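# Plug rack relays into color-matched panel sockets

## Task

Move every relay (a little transparent box topped by a colored button) from the black rack into the vacant socket on the panel whose colored marking matches that button. Seat each one fully so it matches the relays already installed: its button faces the same side as theirs, its top sits flush with their tops, and it stands upright. Seating gives no click you can feel. Putting any relay into a socket of the wrong color fails the job, as does leaving any previously installed relay lifted partway or tilted. A relay only counts as plugged in if it stays seated once the robot lets go.

## Robot and tools

ROBOT. Two six-joint arms, left_arm and right_arm, each ending in a two-finger parallel gripper. Bases in the scene frame: left_arm at (-0.021, +0.464, 0), right_arm at (-0.030, -0.455, 0). Do not let the arms collide or press on each other, and do not knock anything off the table. Occasionally a held part gets a short tug or a loose object gets nudged.

FRAME. All poses share one scene frame: origin on the tabletop midway between the arms, +z up, +x out over the table, left_arm on the +y side. Positions are in metres; orientations are quaternions written w, x, y, z. On each gripper, the fingers extend along its +z axis and close along its x axis. end_effector_position is the point midway between the pads; the fingertips stick out 17.5 mm past it. A pure rotation pivots about that point. A flat block projects about 9 cm toward the gripper's -y side and rotates with it. Reported hand positions can be slightly wrong, more so far from the base.

ROW FORMAT (used by execute_actions and move). Exactly 20 numbers, always both arms: left_arm x, y, z, qw, qx, qy, qz, gripper position, force_limit, speed; then the same ten for right_arm. The first seven of each block are an absolute target pose for that gripper in the scene frame, not an offset. The last three are each in [-1, 1]. position: +1 fully open (50 mm gap), about -0.65 pads meet, -1 means close until the object stops the fingers. force_limit: -1 about 20 N per pad, 0 about 102 N, +1 about 185 N (actual grip up to ~17% more). speed: -1 about 20 mm/s, 0 about 85, +1 about 150. To hold an arm still, resend its last reported whole pose and its gripper's same three numbers (a 0 is a real command). Keep orientation steady by resending the same quaternion each row rather than copying a drifted reading. A new force_limit or speed only applies after the position number changes by at least 0.01; to loosen a grip, open first.

execute_actions(actions). actions is a list of actions; each action is a list of up to 15 rows, one row per 1/30 s step; if shorter, its last row is held to fill 15 steps. An empty list just returns state and images. Per step the commanded pose is clipped to within 100 mm and 16 degrees of the measured pose, so far targets need several actions; motion trails commands by about 0.17 s. A target more than 0.6 m from the gripper's current position along any of its axes is rejected for both arms; a malformed call, or one whose first action fails that check, moves nothing.

move(target, speed, stop_force, blocking). target is one 20-number row (absolute poses as above); each gripper travels in a straight line to it and all paths finish together, lasting 0.5 to 10 s (cut off at 10 s). speed: 0.002 to 0.5 m/s, default 0.25; turning is capped at twice that in rad/s. Paths ignore obstacles and the other arm. stop_force: 9 to 40 N, one value for both arms, not allowed in the first 0.2 s of a scene; an arm's path ends once its wrist sensor feels that much extra resistance along its travel direction for two steps, then it backs to where it was two steps earlier and holds. Use it only with slow speeds and no rotation; omit it when pulling away from something the gripper presses on. blocking=false returns after 0.5 s while motion continues (not combinable with stop_force); check with wait(0); other moves and actions are refused until it ends. The result adds a move: line giving the ending (done, off_target, moving, held, fault, contact) and limits (paced = pose clipped; held = a check blocked some steps) plus each gripper's distance from its target.

wait(seconds): 0 to 10; arms keep their last command. stop(): brakes a running move; it needs stopping room; fingers continue. zoom_image(camera, region): camera is cam_high, cam_left_wrist or cam_right_wrist (each 896x504); region [x0, y0, x1, y1] in pixels from the top-left, at most 504 by 504. read_manual(section): only "licences". finished_scene(scene): ends the given scene irreversibly; the relays must stay seated without the robot.

RESULTS. State line per arm: gripper position, quaternion and velocities. Hand target lines show where the controller is heading. "pose unreachable" means a clearance check altered or blocked a command. Wrist force and torque are given in the gripper's own axes, pointing from the contact back into the arm; offsets up to ~4 N, noise ~2.4 N, saturation ~50 N; "no reading" is harmless. object_status: 0 moving, 1 blocked while opening, 2 blocked while closing (a real grip), 3 reached the command or pads met (usually nothing held). Confirm grips by status 2. Opening in mm is about (250 - position_measured) x 0.202. Joint torques are raw drive outputs and noisy. Camera calibration (intrinsics, distortion, world-to-camera transforms) is supplied and may be off by a few degrees and millimetres.

AVOID. Arms are stiff: aiming even slightly beyond a firm contact can trip a fault. Contact torque at a joint's limit (136 N m for the three big joints, 25.4 N m for the wrists) or any outside force of 150 N halts that arm for 10 s and drops the rest of the call. Holding loads heats motors: warning at 70 °C, braking fault at 85 °C. Avoid drops, slams, hard hits and heavy pushes; seat relays with slow, controlled downward motion and don't disturb the relays already in the panel.

Each tool is called after "Request:" as name([rows], argument=value, ...), one row to a line, values as JSON.

## Session

Request:
execute_actions(actions=[])

Scene clock: 0.00 s.
left_arm: end_effector_position=(+0.6502, +0.6367, +0.3788) position_measured=3 object_status=3 end_effector_quat_wxyz=(+0.184, +0.877, -0.114, +0.430) end_effector_velocity=(-0.000, -0.000, -0.000) end_effector_angular_velocity=(-0.000, +0.001, -0.001) | right_arm: end_effector_position=(+0.4707, -0.2536, +0.1258) position_measured=3 object_status=3 end_effector_quat_wxyz=(+0.362, +0.680, -0.248, +0.588) end_effector_velocity=(+0.000, -0.000, +0.000) end_effector_angular_velocity=(-0.000, +0.000, +0.000)
Joint positions: left_arm=[ 0.13  -1.389  1.684 -2.663 -2.204  1.819] | right_arm=[ 4.258 -2.095 -1.869 -2.221  0.505 -1.858]
Joint velocities: left_arm=[-0.  0.  0.  0. -0.  0.] | right_arm=[-0.     0.     0.    -0.001 -0.     0.   ]
Joint torques (N m, as the arm reports them, + toward a larger angle): no reading
Motor temperatures (°C, as the motors report them): left_arm=[30 26 28 34 30 34] | right_arm=[29 29 27 36 37 35]
Wrist force (N, on the end effector, along its own x y z axes, offset not removed): no reading
Wrist torque (N m, same axes, about the end effector's origin, offset not removed): no reading
Hand target (left_arm): +0.650, +0.637, +0.379; +0.184, +0.877, -0.114, +0.430
Hand target (right_arm): +0.471, -0.254, +0.126; +0.362, +0.680, -0.248, +0.588

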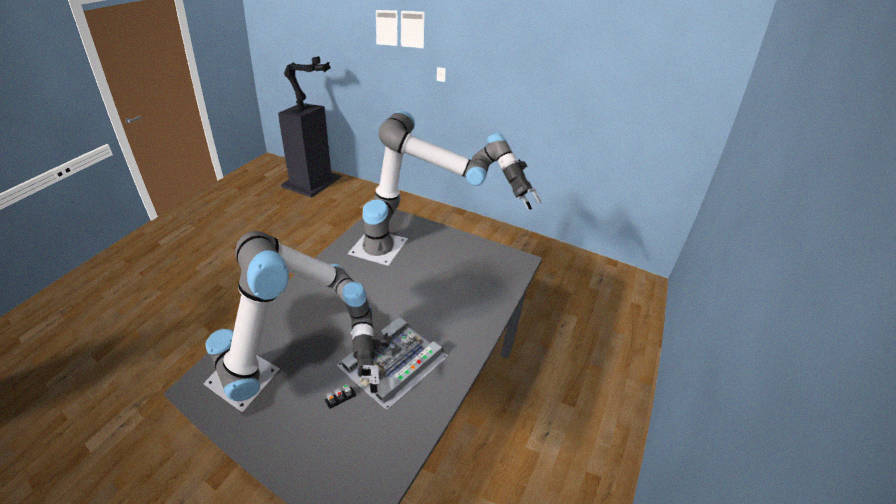

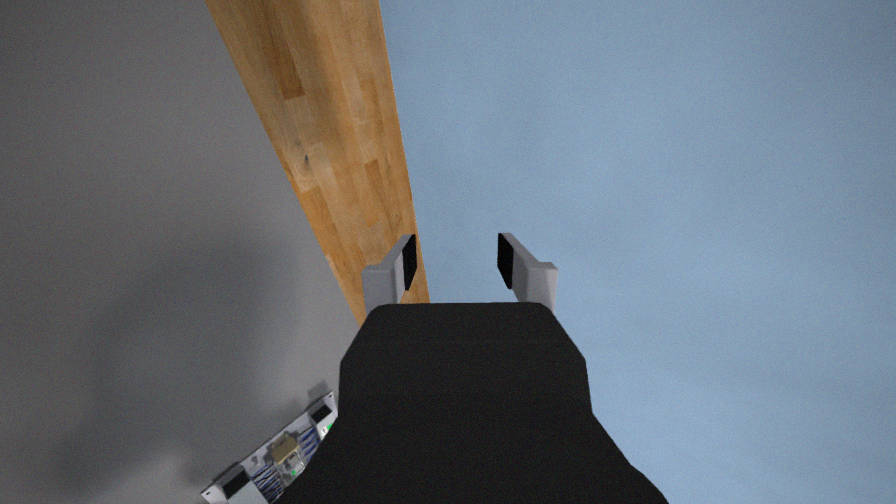

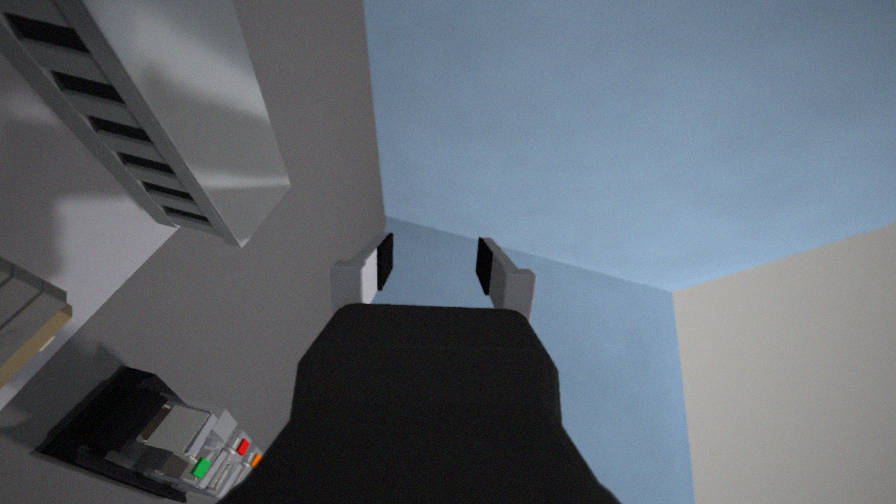

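Request:
zoom_image(camera="cam_high", region=[310, 300, 470, 420])

Region (310, 300, 470, 420) of cam_high's 896x504 image, scaled by 3.150, with more detail than that image has; it fills the top 378 rows of this view, and the rest is white.

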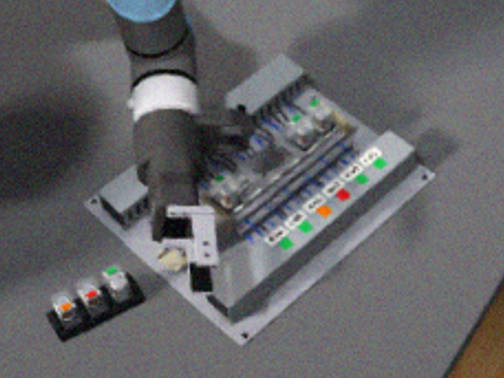

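Request:
move(target=[0.6502,0.6367,0.3788,0.184,0.877,-0.114,0.430,1,0,0, 0.44,-0.25,0.30,0.362,0.680,-0.248,0.588,1,0,0])

Request:
move(target=[0.6502,0.6367,0.3788,0.184,0.877,-0.114,0.430,1,0,0, 0.42,-0.20,0.30,0,0.94,-0.342,0,1,0,0], speed=0.4)

Scene clock: 24.10 s.
left_arm: end_effector_position=(+0.6502, +0.6367, +0.3788) position_measured=3 object_status=3 end_effector_quat_wxyz=(+0.184, +0.877, -0.114, +0.430) end_effector_velocity=(-0.000, -0.000, -0.000) end_effector_angular_velocity=(-0.001, +0.001, +0.000) | right_arm: end_effector_position=(+0.4402, -0.2496, +0.2997) position_measured=3 object_status=3 end_effector_quat_wxyz=(+0.362, +0.680, -0.248, +0.588) end_effector_velocity=(-0.001, -0.000, +0.002) end_effector_angular_velocity=(-0.002, -0.000, -0.000)
Joint positions: left_arm=[ 0.13  -1.389  1.684 -2.663 -2.204  1.819] | right_arm=[ 4.32  -1.822 -1.732 -2.641  0.567 -1.847]
Joint velocities: left_arm=[-0.     0.     0.001  0.    -0.    -0.001] | right_arm=[ 0.001  0.002  0.003 -0.008  0.001  0.002]
Joint torques (N m, as the arm reports them, + toward a larger angle): left_arm=[ -4.71 -34.42 -22.12  -4.82   1.61   1.45] | right_arm=[13.05 43.68 32.21 -2.44  1.13  2.59]
Motor temperatures (°C, as the motors report them): left_arm=[30 26 28 34 30 34] | right_arm=[29 30 27 36 37 35]
Wrist force (N, on the end effector, along its own x y z axes, offset not removed): left_arm=[2.7 -0.5 -0.4] | right_arm=[1.5 0.7 -0.9]
Wrist torque (N m, same axes, about the end effector's origin, offset not removed): left_arm=[-0.05 -0.61 0.04] | right_arm=[0.15 -0.22 -0.02]
Hand target (left_arm): +0.650, +0.637, +0.379; +0.184, +0.877, -0.114, +0.430
Hand target (right_arm): +0.440, -0.250, +0.300; +0.362, +0.680, -0.248, +0.588
Off the commanded pose (left_arm): 0.000 m, 0 deg.
Off the commanded pose (right_arm): 0.001 m, 0 deg.
move: done
camera_calibration (this result's frames):
cam_left_wrist: T_world_to_cam=[[0.601398, -0.0727928, 0.795627, -0.642851], [-0.561362, -0.7471, 0.355969, 0.70661], [0.5685, -0.660714, -0.490168, 0.387139], [0, 0, 0, 1]] pos_world=[0.563185, 0.736902, 0.449701]
cam_right_wrist: T_world_to_cam=[[0.207072, 0.15831, 0.965432, -0.347368], [-0.893382, -0.371599, 0.252552, 0.222262], [0.398735, -0.914796, 0.0644836, -0.274157], [0, 0, 0, 1]] pos_world=[0.379811, -0.113214, 0.296906]

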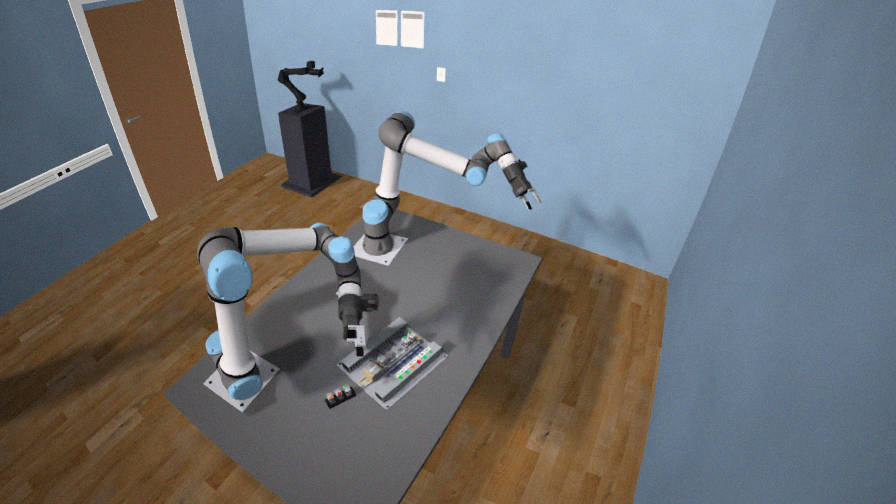

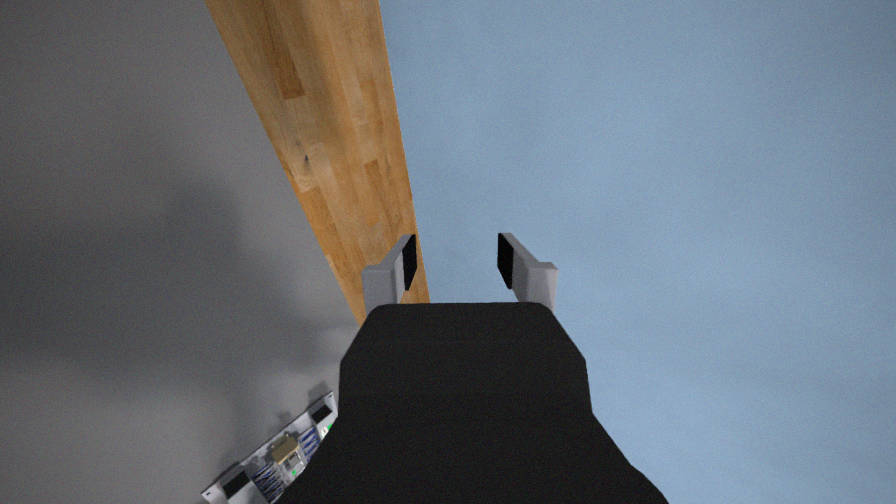

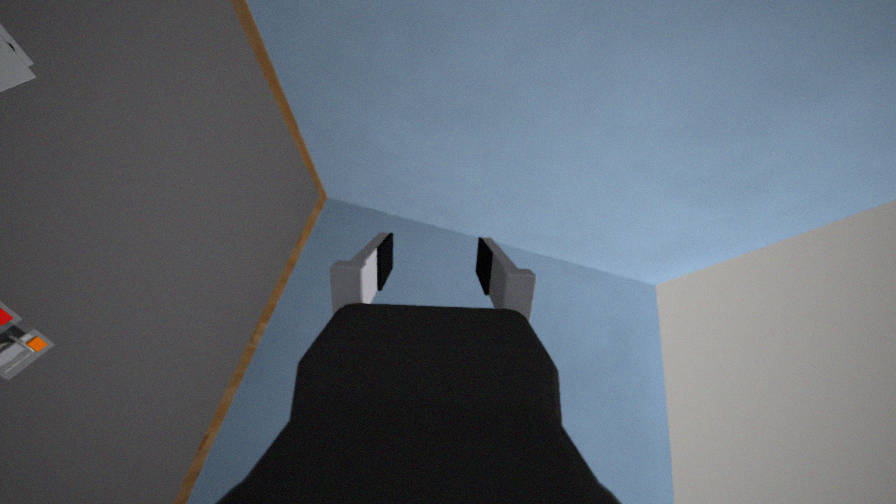

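Scene clock: 26.60 s.
left_arm: end_effector_position=(+0.6502, +0.6367, +0.3788) position_measured=3 object_status=3 end_effector_quat_wxyz=(+0.184, +0.877, -0.114, +0.430) end_effector_velocity=(-0.000, -0.000, -0.000) end_effector_angular_velocity=(-0.000, +0.001, -0.000) | right_arm: end_effector_position=(+0.4202, -0.1995, +0.2997) position_measured=3 object_status=3 end_effector_quat_wxyz=(+0.000, +0.940, -0.342, -0.000) end_effector_velocity=(-0.000, +0.000, -0.001) end_effector_angular_velocity=(+0.010, +0.011, +0.001)
Joint positions: left_arm=[ 0.13  -1.389  1.684 -2.663 -2.204  1.819] | right_arm=[ 3.857 -1.534 -1.645 -1.534  1.571 -3.244]
Joint velocities: left_arm=[-0.    -0.     0.001  0.     0.    -0.   ] | right_arm=[-0.008 -0.003  0.002  0.     0.015 -0.009]
Joint torques (N m, as the arm reports them, + toward a larger angle): left_arm=[ -7.83 -26.92 -22.39  -5.03   1.56   1.62] | right_arm=[-10.55  10.62  37.89   5.     1.12  -2.3 ]
Motor temperatures (°C, as the motors report them): left_arm=[30 26 28 34 30 34] | right_arm=[29 30 27 36 37 35]
Wrist force (N, on the end effector, along its own x y z axes, offset not removed): left_arm=[2.7 -0.2 0.3] | right_arm=[1.0 -0.2 -0.2]
Wrist torque (N m, same axes, about the end effector's origin, offset not removed): left_arm=[0.04 -0.65 0.05] | right_arm=[0.06 -0.13 0.07]
Hand target (left_arm): +0.650, +0.637, +0.379; +0.184, +0.877, -0.114, +0.430
Hand target (right_arm): +0.420, -0.200, +0.300; +0.000, +0.940, -0.342, -0.001
Off the commanded pose (left_arm): 0.000 m, 0 deg.
Off the commanded pose (right_arm): 0.001 m, 0 deg.
move: done
camera_calibration (this result's frames):
cam_left_wrist: T_world_to_cam=[[0.601396, -0.072807, 0.795627, -0.642844], [-0.56138, -0.747087, 0.355969, 0.706604], [0.568485, -0.660727, -0.490168, 0.387144], [0, 0, 0, 1]] pos_world=[0.563191, 0.736888, 0.449701]
cam_right_wrist: T_world_to_cam=[[0.803903, -0.593374, 0.0405942, -0.474682], [-0.579887, -0.766803, 0.275216, 0.00559987], [-0.132178, -0.244787, -0.960525, 0.443583], [0, 0, 0, 1]] pos_world=[0.443478, -0.168787, 0.4438]

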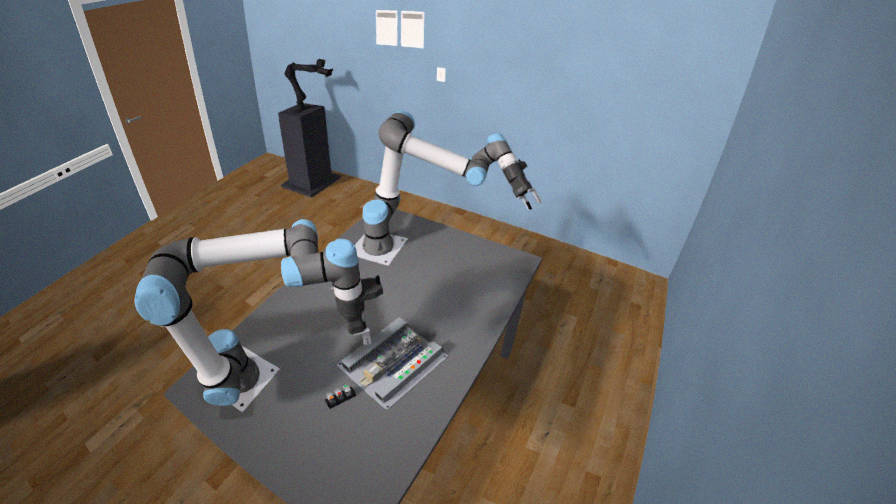

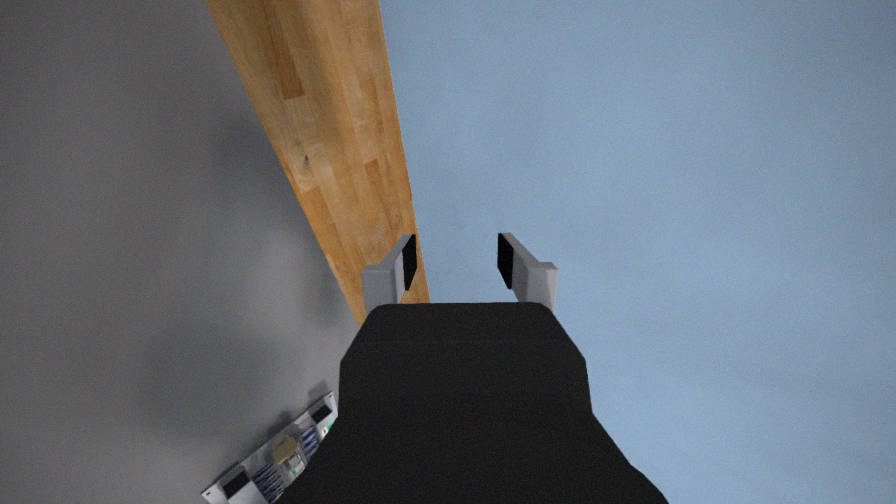

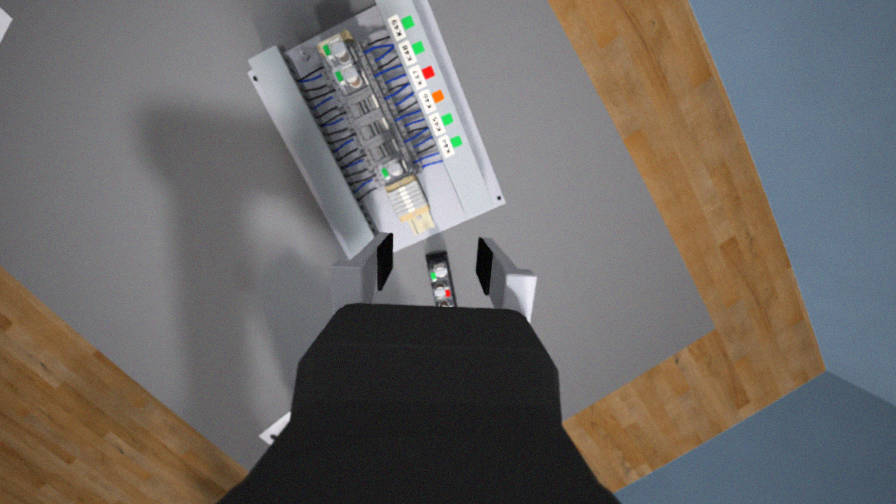

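Request:
zoom_image(camera="cam_right_wrist", region=[240, 0, 520, 310])

Region (240, 0, 520, 310) of cam_right_wrist's 896x504 image, scaled by 1.626, with more detail than that image has; it fills the left 455 columns of this view, and the rest is white.

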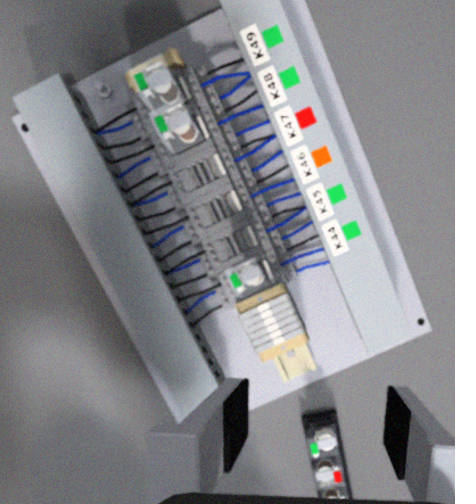

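Request:
move(target=[0.6502,0.6367,0.3788,0.184,0.877,-0.114,0.430,1,0,0, 0.41,-0.19,0.20,0,0.9936,-0.1132,0,1,0,0], speed=0.4)

Scene clock: 37.03 s.
left_arm: end_effector_position=(+0.6502, +0.6367, +0.3788) position_measured=3 object_status=3 end_effector_quat_wxyz=(+0.184, +0.877, -0.114, +0.430) end_effector_velocity=(+0.000, -0.000, +0.001) end_effector_angular_velocity=(+0.001, -0.002, -0.000) | right_arm: end_effector_position=(+0.4098, -0.1902, +0.2003) position_measured=3 object_status=3 end_effector_quat_wxyz=(+0.000, +0.993, -0.114, -0.000) end_effector_velocity=(+0.000, +0.000, -0.003) end_effector_angular_velocity=(+0.002, -0.000, +0.012)
Joint positions: left_arm=[ 0.13  -1.389  1.684 -2.663 -2.204  1.819] | right_arm=[ 3.863 -1.578 -1.86  -1.275  1.571 -3.707]
Joint velocities: left_arm=[-0.     0.    -0.    -0.002 -0.     0.   ] | right_arm=[-0.002 -0.003 -0.005  0.01   0.001 -0.013]
Joint torques (N m, as the arm reports them, + toward a larger angle): left_arm=[ -8.58 -24.06 -21.18  -4.88   1.3    1.5 ] | right_arm=[-10.54  14.9   12.73   4.78   1.17  -2.4 ]
Motor temperatures (°C, as the motors report them): left_arm=[30 26 28 34 30 34] | right_arm=[29 30 27 36 37 35]
Wrist force (N, on the end effector, along its own x y z axes, offset not removed): left_arm=[3.5 -0.5 0.9] | right_arm=[2.2 1.5 0.9]
Wrist torque (N m, same axes, about the end effector's origin, offset not removed): left_arm=[-0.01 -0.73 -0.01] | right_arm=[0.32 -0.37 -0.03]
Hand target (left_arm): +0.650, +0.637, +0.379; +0.184, +0.877, -0.114, +0.430
Hand target (right_arm): +0.410, -0.190, +0.200; +0.000, +0.994, -0.113, +0.000
Off the commanded pose (left_arm): 0.000 m, 0 deg.
Off the commanded pose (right_arm): 0.000 m, 0 deg.
move: done
camera_calibration (this result's frames):
cam_left_wrist: T_world_to_cam=[[0.601403, -0.0728051, 0.795622, -0.642844], [-0.561376, -0.747086, 0.355975, 0.706603], [0.568481, -0.660728, -0.490171, 0.387145], [0, 0, 0, 1]] pos_world=[0.563194, 0.736889, 0.449695]
cam_right_wrist: T_world_to_cam=[[0.985365, -0.165422, 0.0411183, -0.449841], [-0.17033, -0.946315, 0.274728, -0.167751], [-0.00653507, -0.277711, -0.960643, 0.29133], [0, 0, 0, 1]] pos_world=[0.416589, -0.152254, 0.344447]

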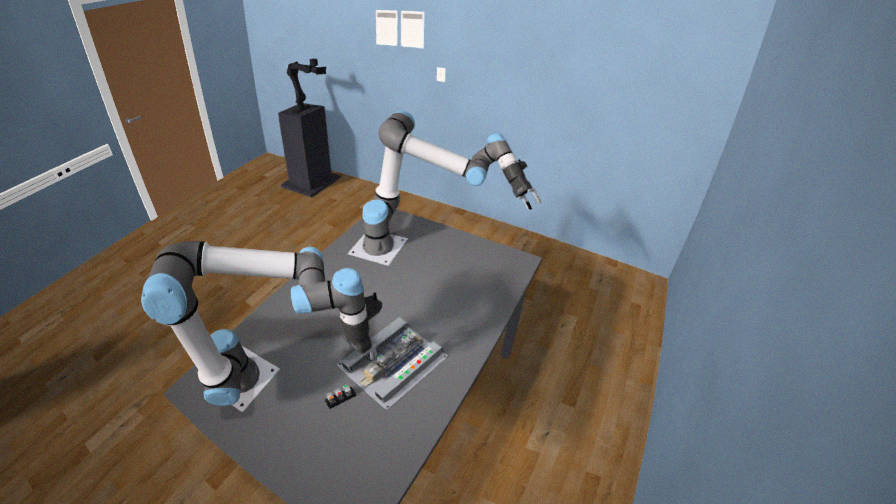

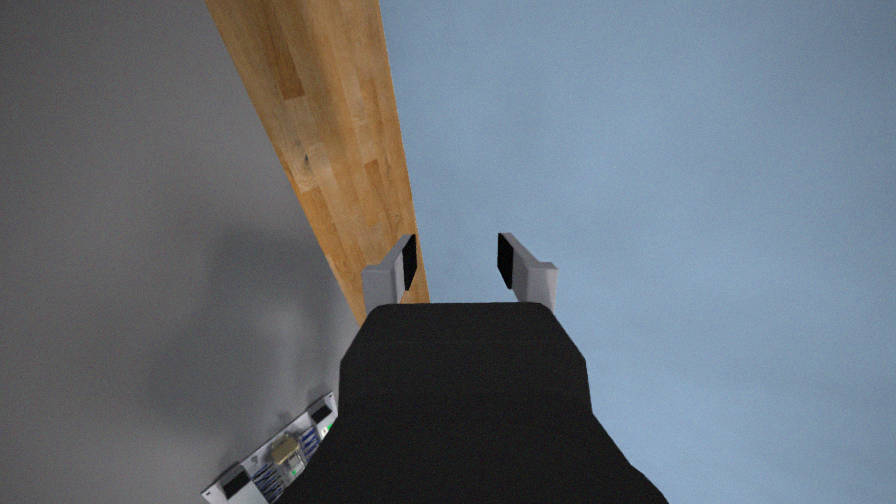

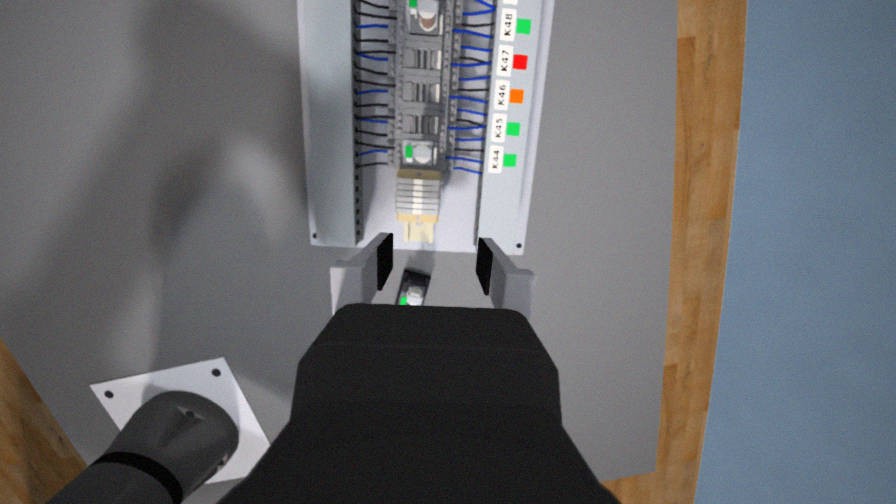

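Request:
zoom_image(camera="cam_right_wrist", region=[290, 0, 570, 320])

Request:
zoom_image(camera="cam_right_wrist", region=[370, 0, 490, 180])

Region (290, 0, 570, 320) of cam_right_wrist's 896x504 image, scaled by 1.575, with more detail than that image has; it fills the left 441 columns of this view, and the rest is white.

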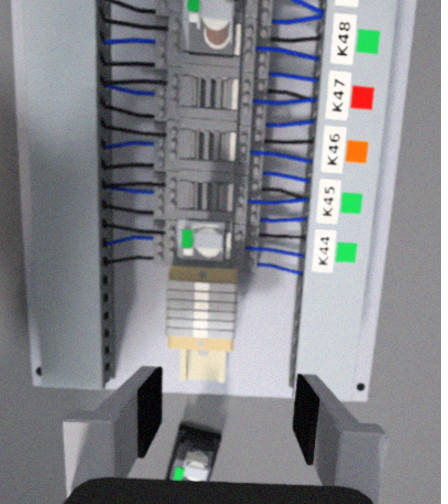

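Region (370, 0, 490, 180) of cam_right_wrist's 896x504 image, scaled by 2.800, with more detail than that image has.

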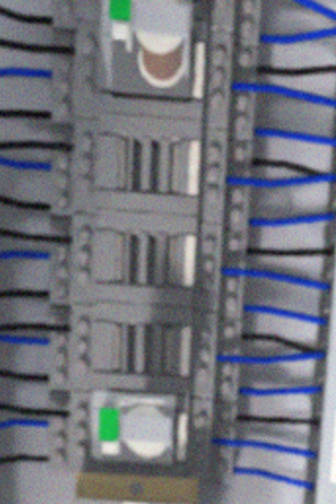

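Request:
move(target=[0.6502,0.6367,0.3788,0.184,0.877,-0.114,0.430,1,0,0, 0.35,-0.37,0.17,0,0.9936,-0.1132,0,1,0,0], speed=0.4)

Request:
zoom_image(camera="cam_right_wrist", region=[300, 60, 580, 320])

Scene clock: 61.57 s.
left_arm: end_effector_position=(+0.6502, +0.6367, +0.3788) position_measured=3 object_status=3 end_effector_quat_wxyz=(+0.184, +0.877, -0.114, +0.430) end_effector_velocity=(-0.000, -0.000, -0.000) end_effector_angular_velocity=(-0.000, -0.000, -0.000) | right_arm: end_effector_position=(+0.3499, -0.3697, +0.1702) position_measured=3 object_status=3 end_effector_quat_wxyz=(-0.000, +0.994, -0.113, -0.000) end_effector_velocity=(-0.001, -0.002, -0.000) end_effector_angular_velocity=(+0.000, +0.001, +0.000)
Joint positions: left_arm=[ 0.13  -1.389  1.684 -2.663 -2.204  1.819] | right_arm=[ 3.605 -1.296 -2.18  -1.236  1.571 -3.966]
Joint velocities: left_arm=[ 0. -0.  0. -0. -0. -0.] | right_arm=[-0.004  0.003 -0.002 -0.002  0.001 -0.005]
Joint torques (N m, as the arm reports them, + toward a larger angle): left_arm=[ -7.23 -23.84 -20.48  -4.7    1.24   1.39] | right_arm=[-9.94 23.21 11.29  1.87  1.12 -2.45]
Motor temperatures (°C, as the motors report them): left_arm=[30 26 28 34 30 34] | right_arm=[29 30 27 36 37 35]
Wrist force (N, on the end effector, along its own x y z axes, offset not removed): left_arm=[3.6 0.2 -0.5] | right_arm=[0.0 1.0 0.9]
Wrist torque (N m, same axes, about the end effector's origin, offset not removed): left_arm=[0.09 -0.74 0.06] | right_arm=[0.25 0.02 -0.01]
Hand target (left_arm): +0.650, +0.637, +0.379; +0.184, +0.877, -0.114, +0.430
Hand target (right_arm): +0.350, -0.370, +0.170; -0.000, +0.994, -0.113, -0.000
Off the commanded pose (left_arm): 0.000 m, 0 deg.
Off the commanded pose (right_arm): 0.000 m, 0 deg.
move: done
camera_calibration (this result's frames):
cam_left_wrist: T_world_to_cam=[[0.601403, -0.0728052, 0.795622, -0.642844], [-0.561376, -0.747086, 0.355975, 0.706604], [0.568481, -0.660728, -0.490171, 0.387145], [0, 0, 0, 1]] pos_world=[0.563194, 0.736889, 0.449695]
cam_right_wrist: T_world_to_cam=[[0.985571, -0.164238, 0.0409282, -0.418886], [-0.169145, -0.946744, 0.273982, -0.339993], [-0.00624954, -0.276951, -0.960864, 0.212385], [0, 0, 0, 1]] pos_world=[0.356661, -0.331863, 0.314369]

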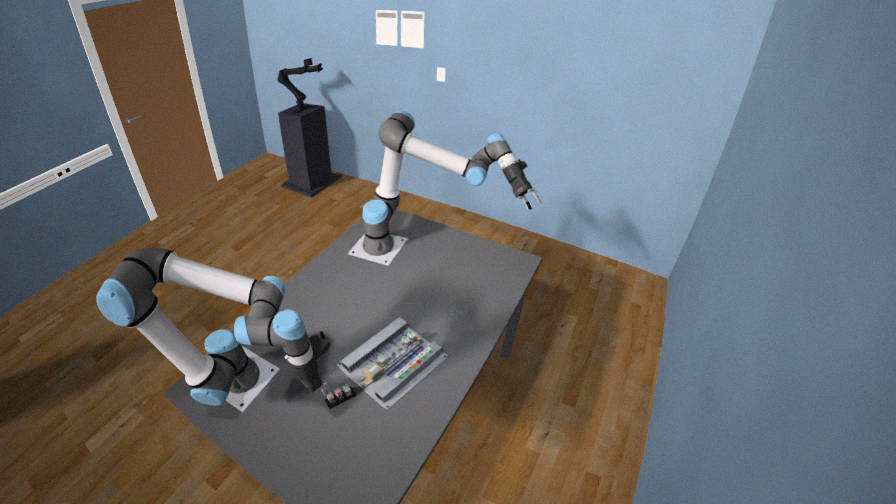

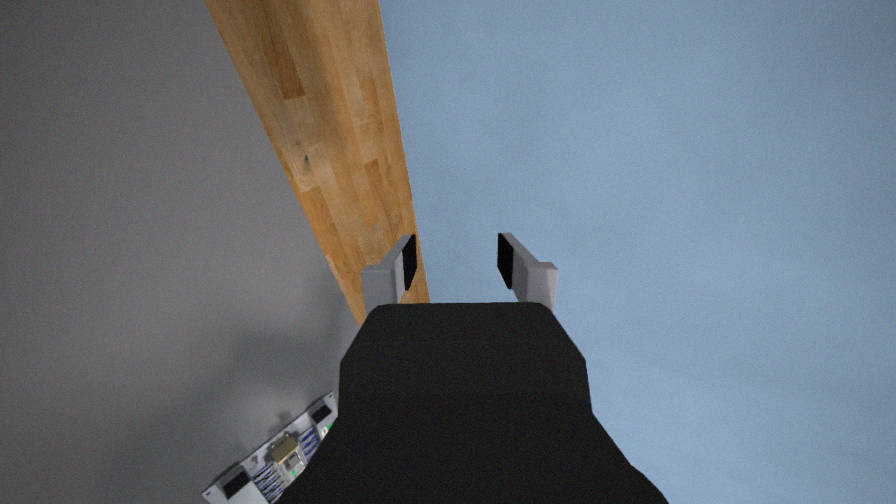

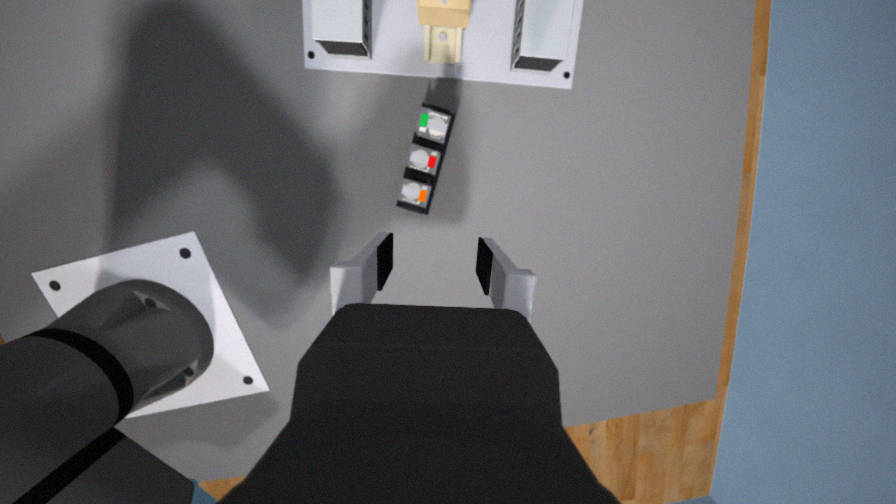

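Region (300, 60, 580, 320) of cam_right_wrist's 896x504 image, scaled by 1.800, with more detail than that image has; it fills the top 468 rows of this view, and the rest is white.

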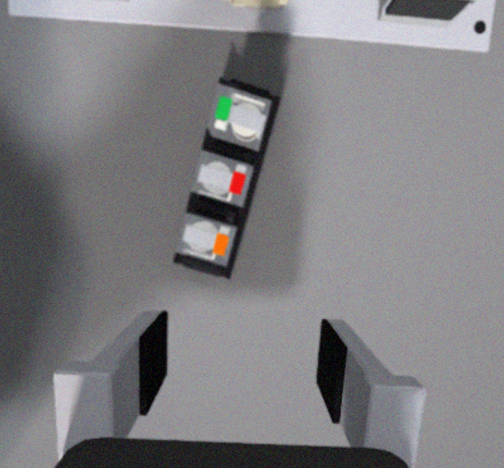

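Request:
move(target=[0.6502,0.6367,0.3788,0.184,0.877,-0.114,0.430,1,0,0, 0.322,-0.366,0.125,0,0.9711,-0.2385,0,1,0,0], speed=0.3)

Request:
zoom_image(camera="cam_right_wrist", region=[330, 60, 550, 310])

Scene clock: 73.07 s.
left_arm: end_effector_position=(+0.6502, +0.6367, +0.3788) position_measured=3 object_status=3 end_effector_quat_wxyz=(+0.184, +0.877, -0.114, +0.430) end_effector_velocity=(+0.000, -0.000, +0.000) end_effector_angular_velocity=(+0.000, -0.000, +0.000) | right_arm: end_effector_position=(+0.3220, -0.3661, +0.1253) position_measured=3 object_status=3 end_effector_quat_wxyz=(+0.000, +0.971, -0.238, -0.000) end_effector_velocity=(-0.001, +0.000, -0.002) end_effector_angular_velocity=(-0.002, -0.003, -0.015)
Joint positions: left_arm=[ 0.13  -1.389  1.684 -2.663 -2.204  1.819] | right_arm=[ 3.673 -1.251 -2.334 -1.129  1.571 -3.645]
Joint velocities: left_arm=[-0. -0.  0. -0.  0. -0.] | right_arm=[ 0.007  0.004 -0.009  0.008 -0.003  0.022]
Joint torques (N m, as the arm reports them, + toward a larger angle): left_arm=[ -7.79 -24.64 -19.54  -4.76   1.13   1.18] | right_arm=[13.63 18.95 12.32  4.91 -1.64  2.44]
Motor temperatures (°C, as the motors report them): left_arm=[30 26 28 34 30 34] | right_arm=[29 30 27 36 37 35]
Wrist force (N, on the end effector, along its own x y z axes, offset not removed): left_arm=[3.1 -0.5 0.6] | right_arm=[0.5 0.6 -0.1]
Wrist torque (N m, same axes, about the end effector's origin, offset not removed): left_arm=[0.07 -0.64 0.06] | right_arm=[0.14 -0.01 0.01]
Hand target (left_arm): +0.650, +0.637, +0.379; +0.184, +0.877, -0.114, +0.430
Hand target (right_arm): +0.322, -0.366, +0.125; +0.000, +0.971, -0.239, +0.000
Off the commanded pose (left_arm): 0.000 m, 0 deg.
Off the commanded pose (right_arm): 0.000 m, 0 deg.
move: done
camera_calibration (this result's frames):
cam_left_wrist: T_world_to_cam=[[0.601403, -0.0728055, 0.795622, -0.642844], [-0.561377, -0.747086, 0.355975, 0.706604], [0.568481, -0.660728, -0.490171, 0.387145], [0, 0, 0, 1]] pos_world=[0.563194, 0.736889, 0.449695]
cam_right_wrist: T_world_to_cam=[[0.91307, -0.405757, 0.040788, -0.454065], [-0.400707, -0.874109, 0.274532, -0.227944], [-0.0757401, -0.267011, -0.960713, 0.196067], [0, 0, 0, 1]] pos_world=[0.338104, -0.331136, 0.269462]

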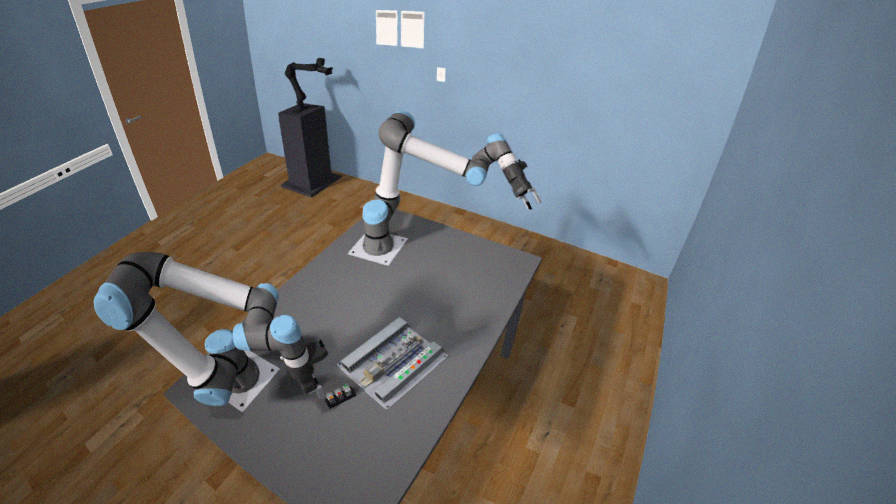

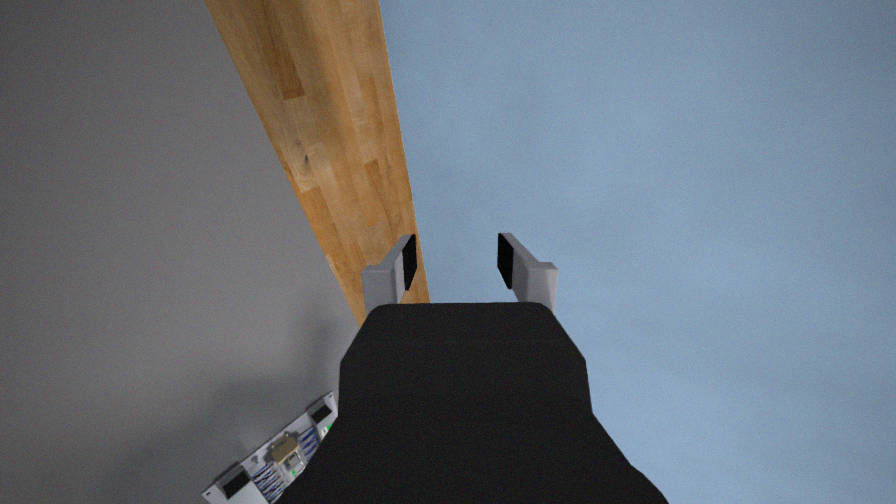

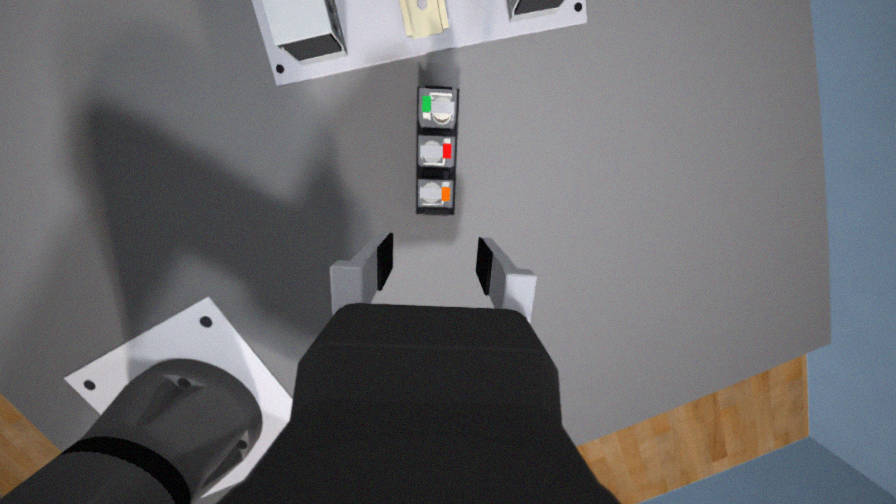

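Region (330, 60, 550, 310) of cam_right_wrist's 896x504 image, scaled by 2.016, with more detail than that image has; it fills the left 444 columns of this view, and the rest is white.

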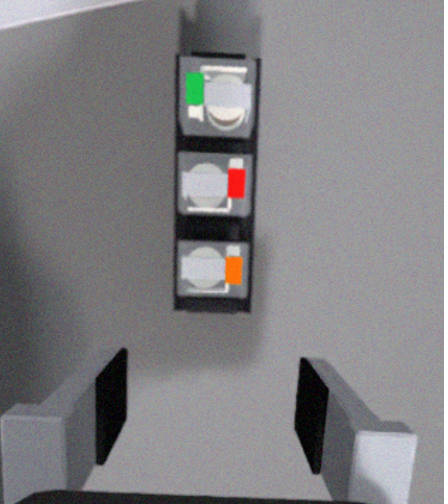

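Request:
zoom_image(camera="cam_right_wrist", region=[320, 200, 550, 330])

Region (320, 200, 550, 330) of cam_right_wrist's 896x504 image, scaled by 2.191, with more detail than that image has; it fills the top 285 rows of this view, and the rest is white.

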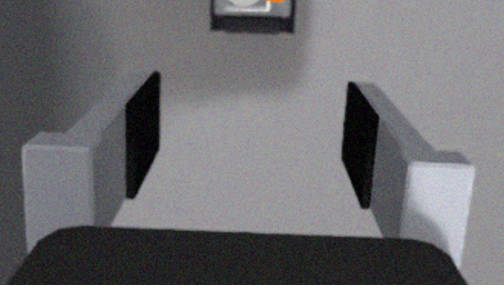

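Request:
move(target=[0.6502,0.6367,0.3788,0.184,0.877,-0.114,0.430,1,0,0, 0.336,-0.339,0.075,0,0.9711,-0.2385,0,1,0,0], speed=0.1)

Request:
zoom_image(camera="cam_right_wrist", region=[330, 90, 550, 310])

Scene clock: 92.93 s.
left_arm: end_effector_position=(+0.6502, +0.6367, +0.3788) position_measured=3 object_status=3 end_effector_quat_wxyz=(+0.184, +0.877, -0.114, +0.430) end_effector_velocity=(-0.000, -0.000, -0.001) end_effector_angular_velocity=(-0.000, +0.002, -0.000) | right_arm: end_effector_position=(+0.3358, -0.3392, +0.0752) position_measured=3 object_status=3 end_effector_quat_wxyz=(+0.000, +0.971, -0.239, +0.000) end_effector_velocity=(+0.001, +0.001, -0.002) end_effector_angular_velocity=(+0.001, -0.001, +0.000)
Joint positions: left_arm=[ 0.13  -1.389  1.684 -2.663 -2.204  1.819] | right_arm=[ 3.716 -1.396 -2.382 -0.934  1.571 -3.601]
Joint velocities: left_arm=[-0.001 -0.     0.001  0.001  0.001 -0.   ] | right_arm=[ 0.001 -0.006 -0.001  0.008 -0.     0.001]
Joint torques (N m, as the arm reports them, + toward a larger angle): left_arm=[ -5.89 -22.91 -17.7   -4.63   0.99   1.3 ] | right_arm=[13.38 -0.59  9.65  4.83 -0.06  2.45]
Motor temperatures (°C, as the motors report them): left_arm=[30 26 28 34 30 34] | right_arm=[29 30 27 36 37 35]
Wrist force (N, on the end effector, along its own x y z axes, offset not removed): left_arm=[3.6 0.2 1.0] | right_arm=[1.2 0.5 -0.9]
Wrist torque (N m, same axes, about the end effector's origin, offset not removed): left_arm=[0.11 -0.76 0.09] | right_arm=[0.07 -0.12 -0.07]
Hand target (left_arm): +0.650, +0.637, +0.379; +0.184, +0.877, -0.114, +0.430
Hand target (right_arm): +0.336, -0.339, +0.075; +0.000, +0.971, -0.239, +0.000
Off the commanded pose (left_arm): 0.000 m, 0 deg.
Off the commanded pose (right_arm): 0.000 m, 0 deg.
move: done
camera_calibration (this result's frames):
cam_left_wrist: T_world_to_cam=[[0.601403, -0.0728054, 0.795622, -0.642844], [-0.561377, -0.747086, 0.355975, 0.706603], [0.568481, -0.660728, -0.490171, 0.387145], [0, 0, 0, 1]] pos_world=[0.563194, 0.736889, 0.449695]
cam_right_wrist: T_world_to_cam=[[0.912382, -0.407263, 0.0411906, -0.454001], [-0.402253, -0.873388, 0.274564, -0.184403], [-0.0758443, -0.267076, -0.960686, 0.156149], [0, 0, 0, 1]] pos_world=[0.351888, -0.304249, 0.219341]

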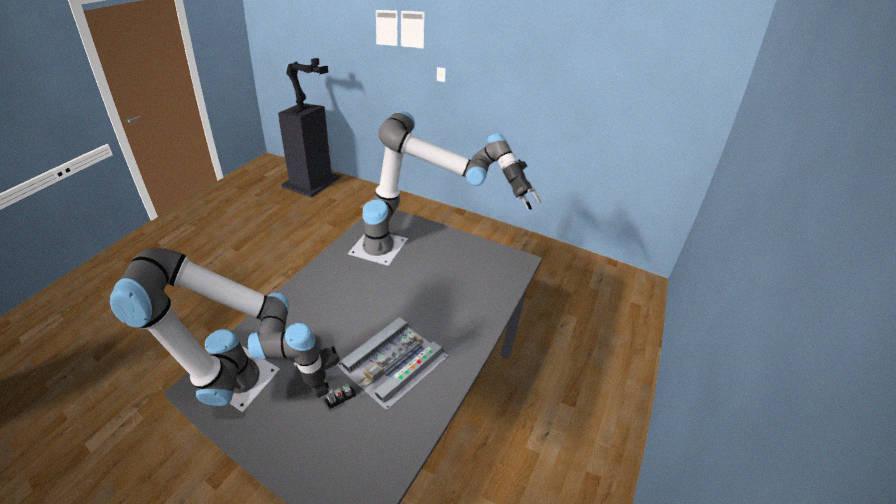

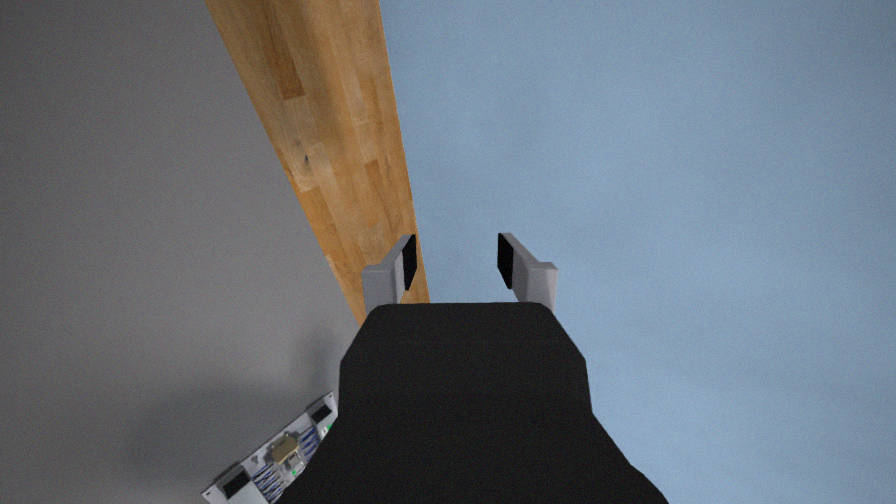

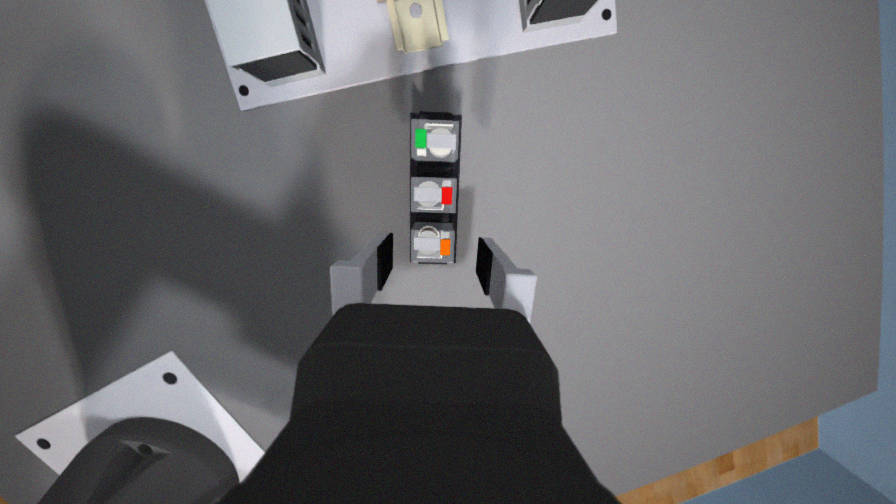

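Region (330, 90, 550, 310) of cam_right_wrist's 896x504 image, scaled by 2.291, with more detail than that image has.

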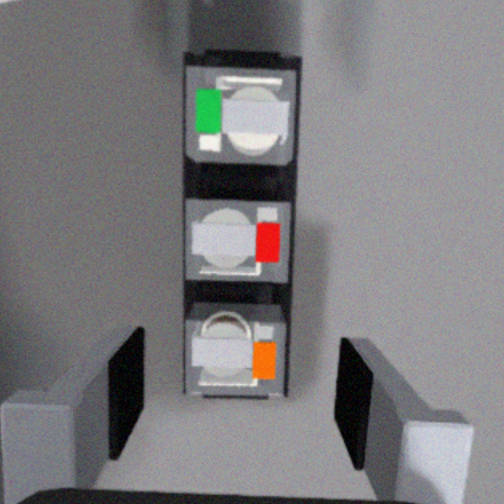

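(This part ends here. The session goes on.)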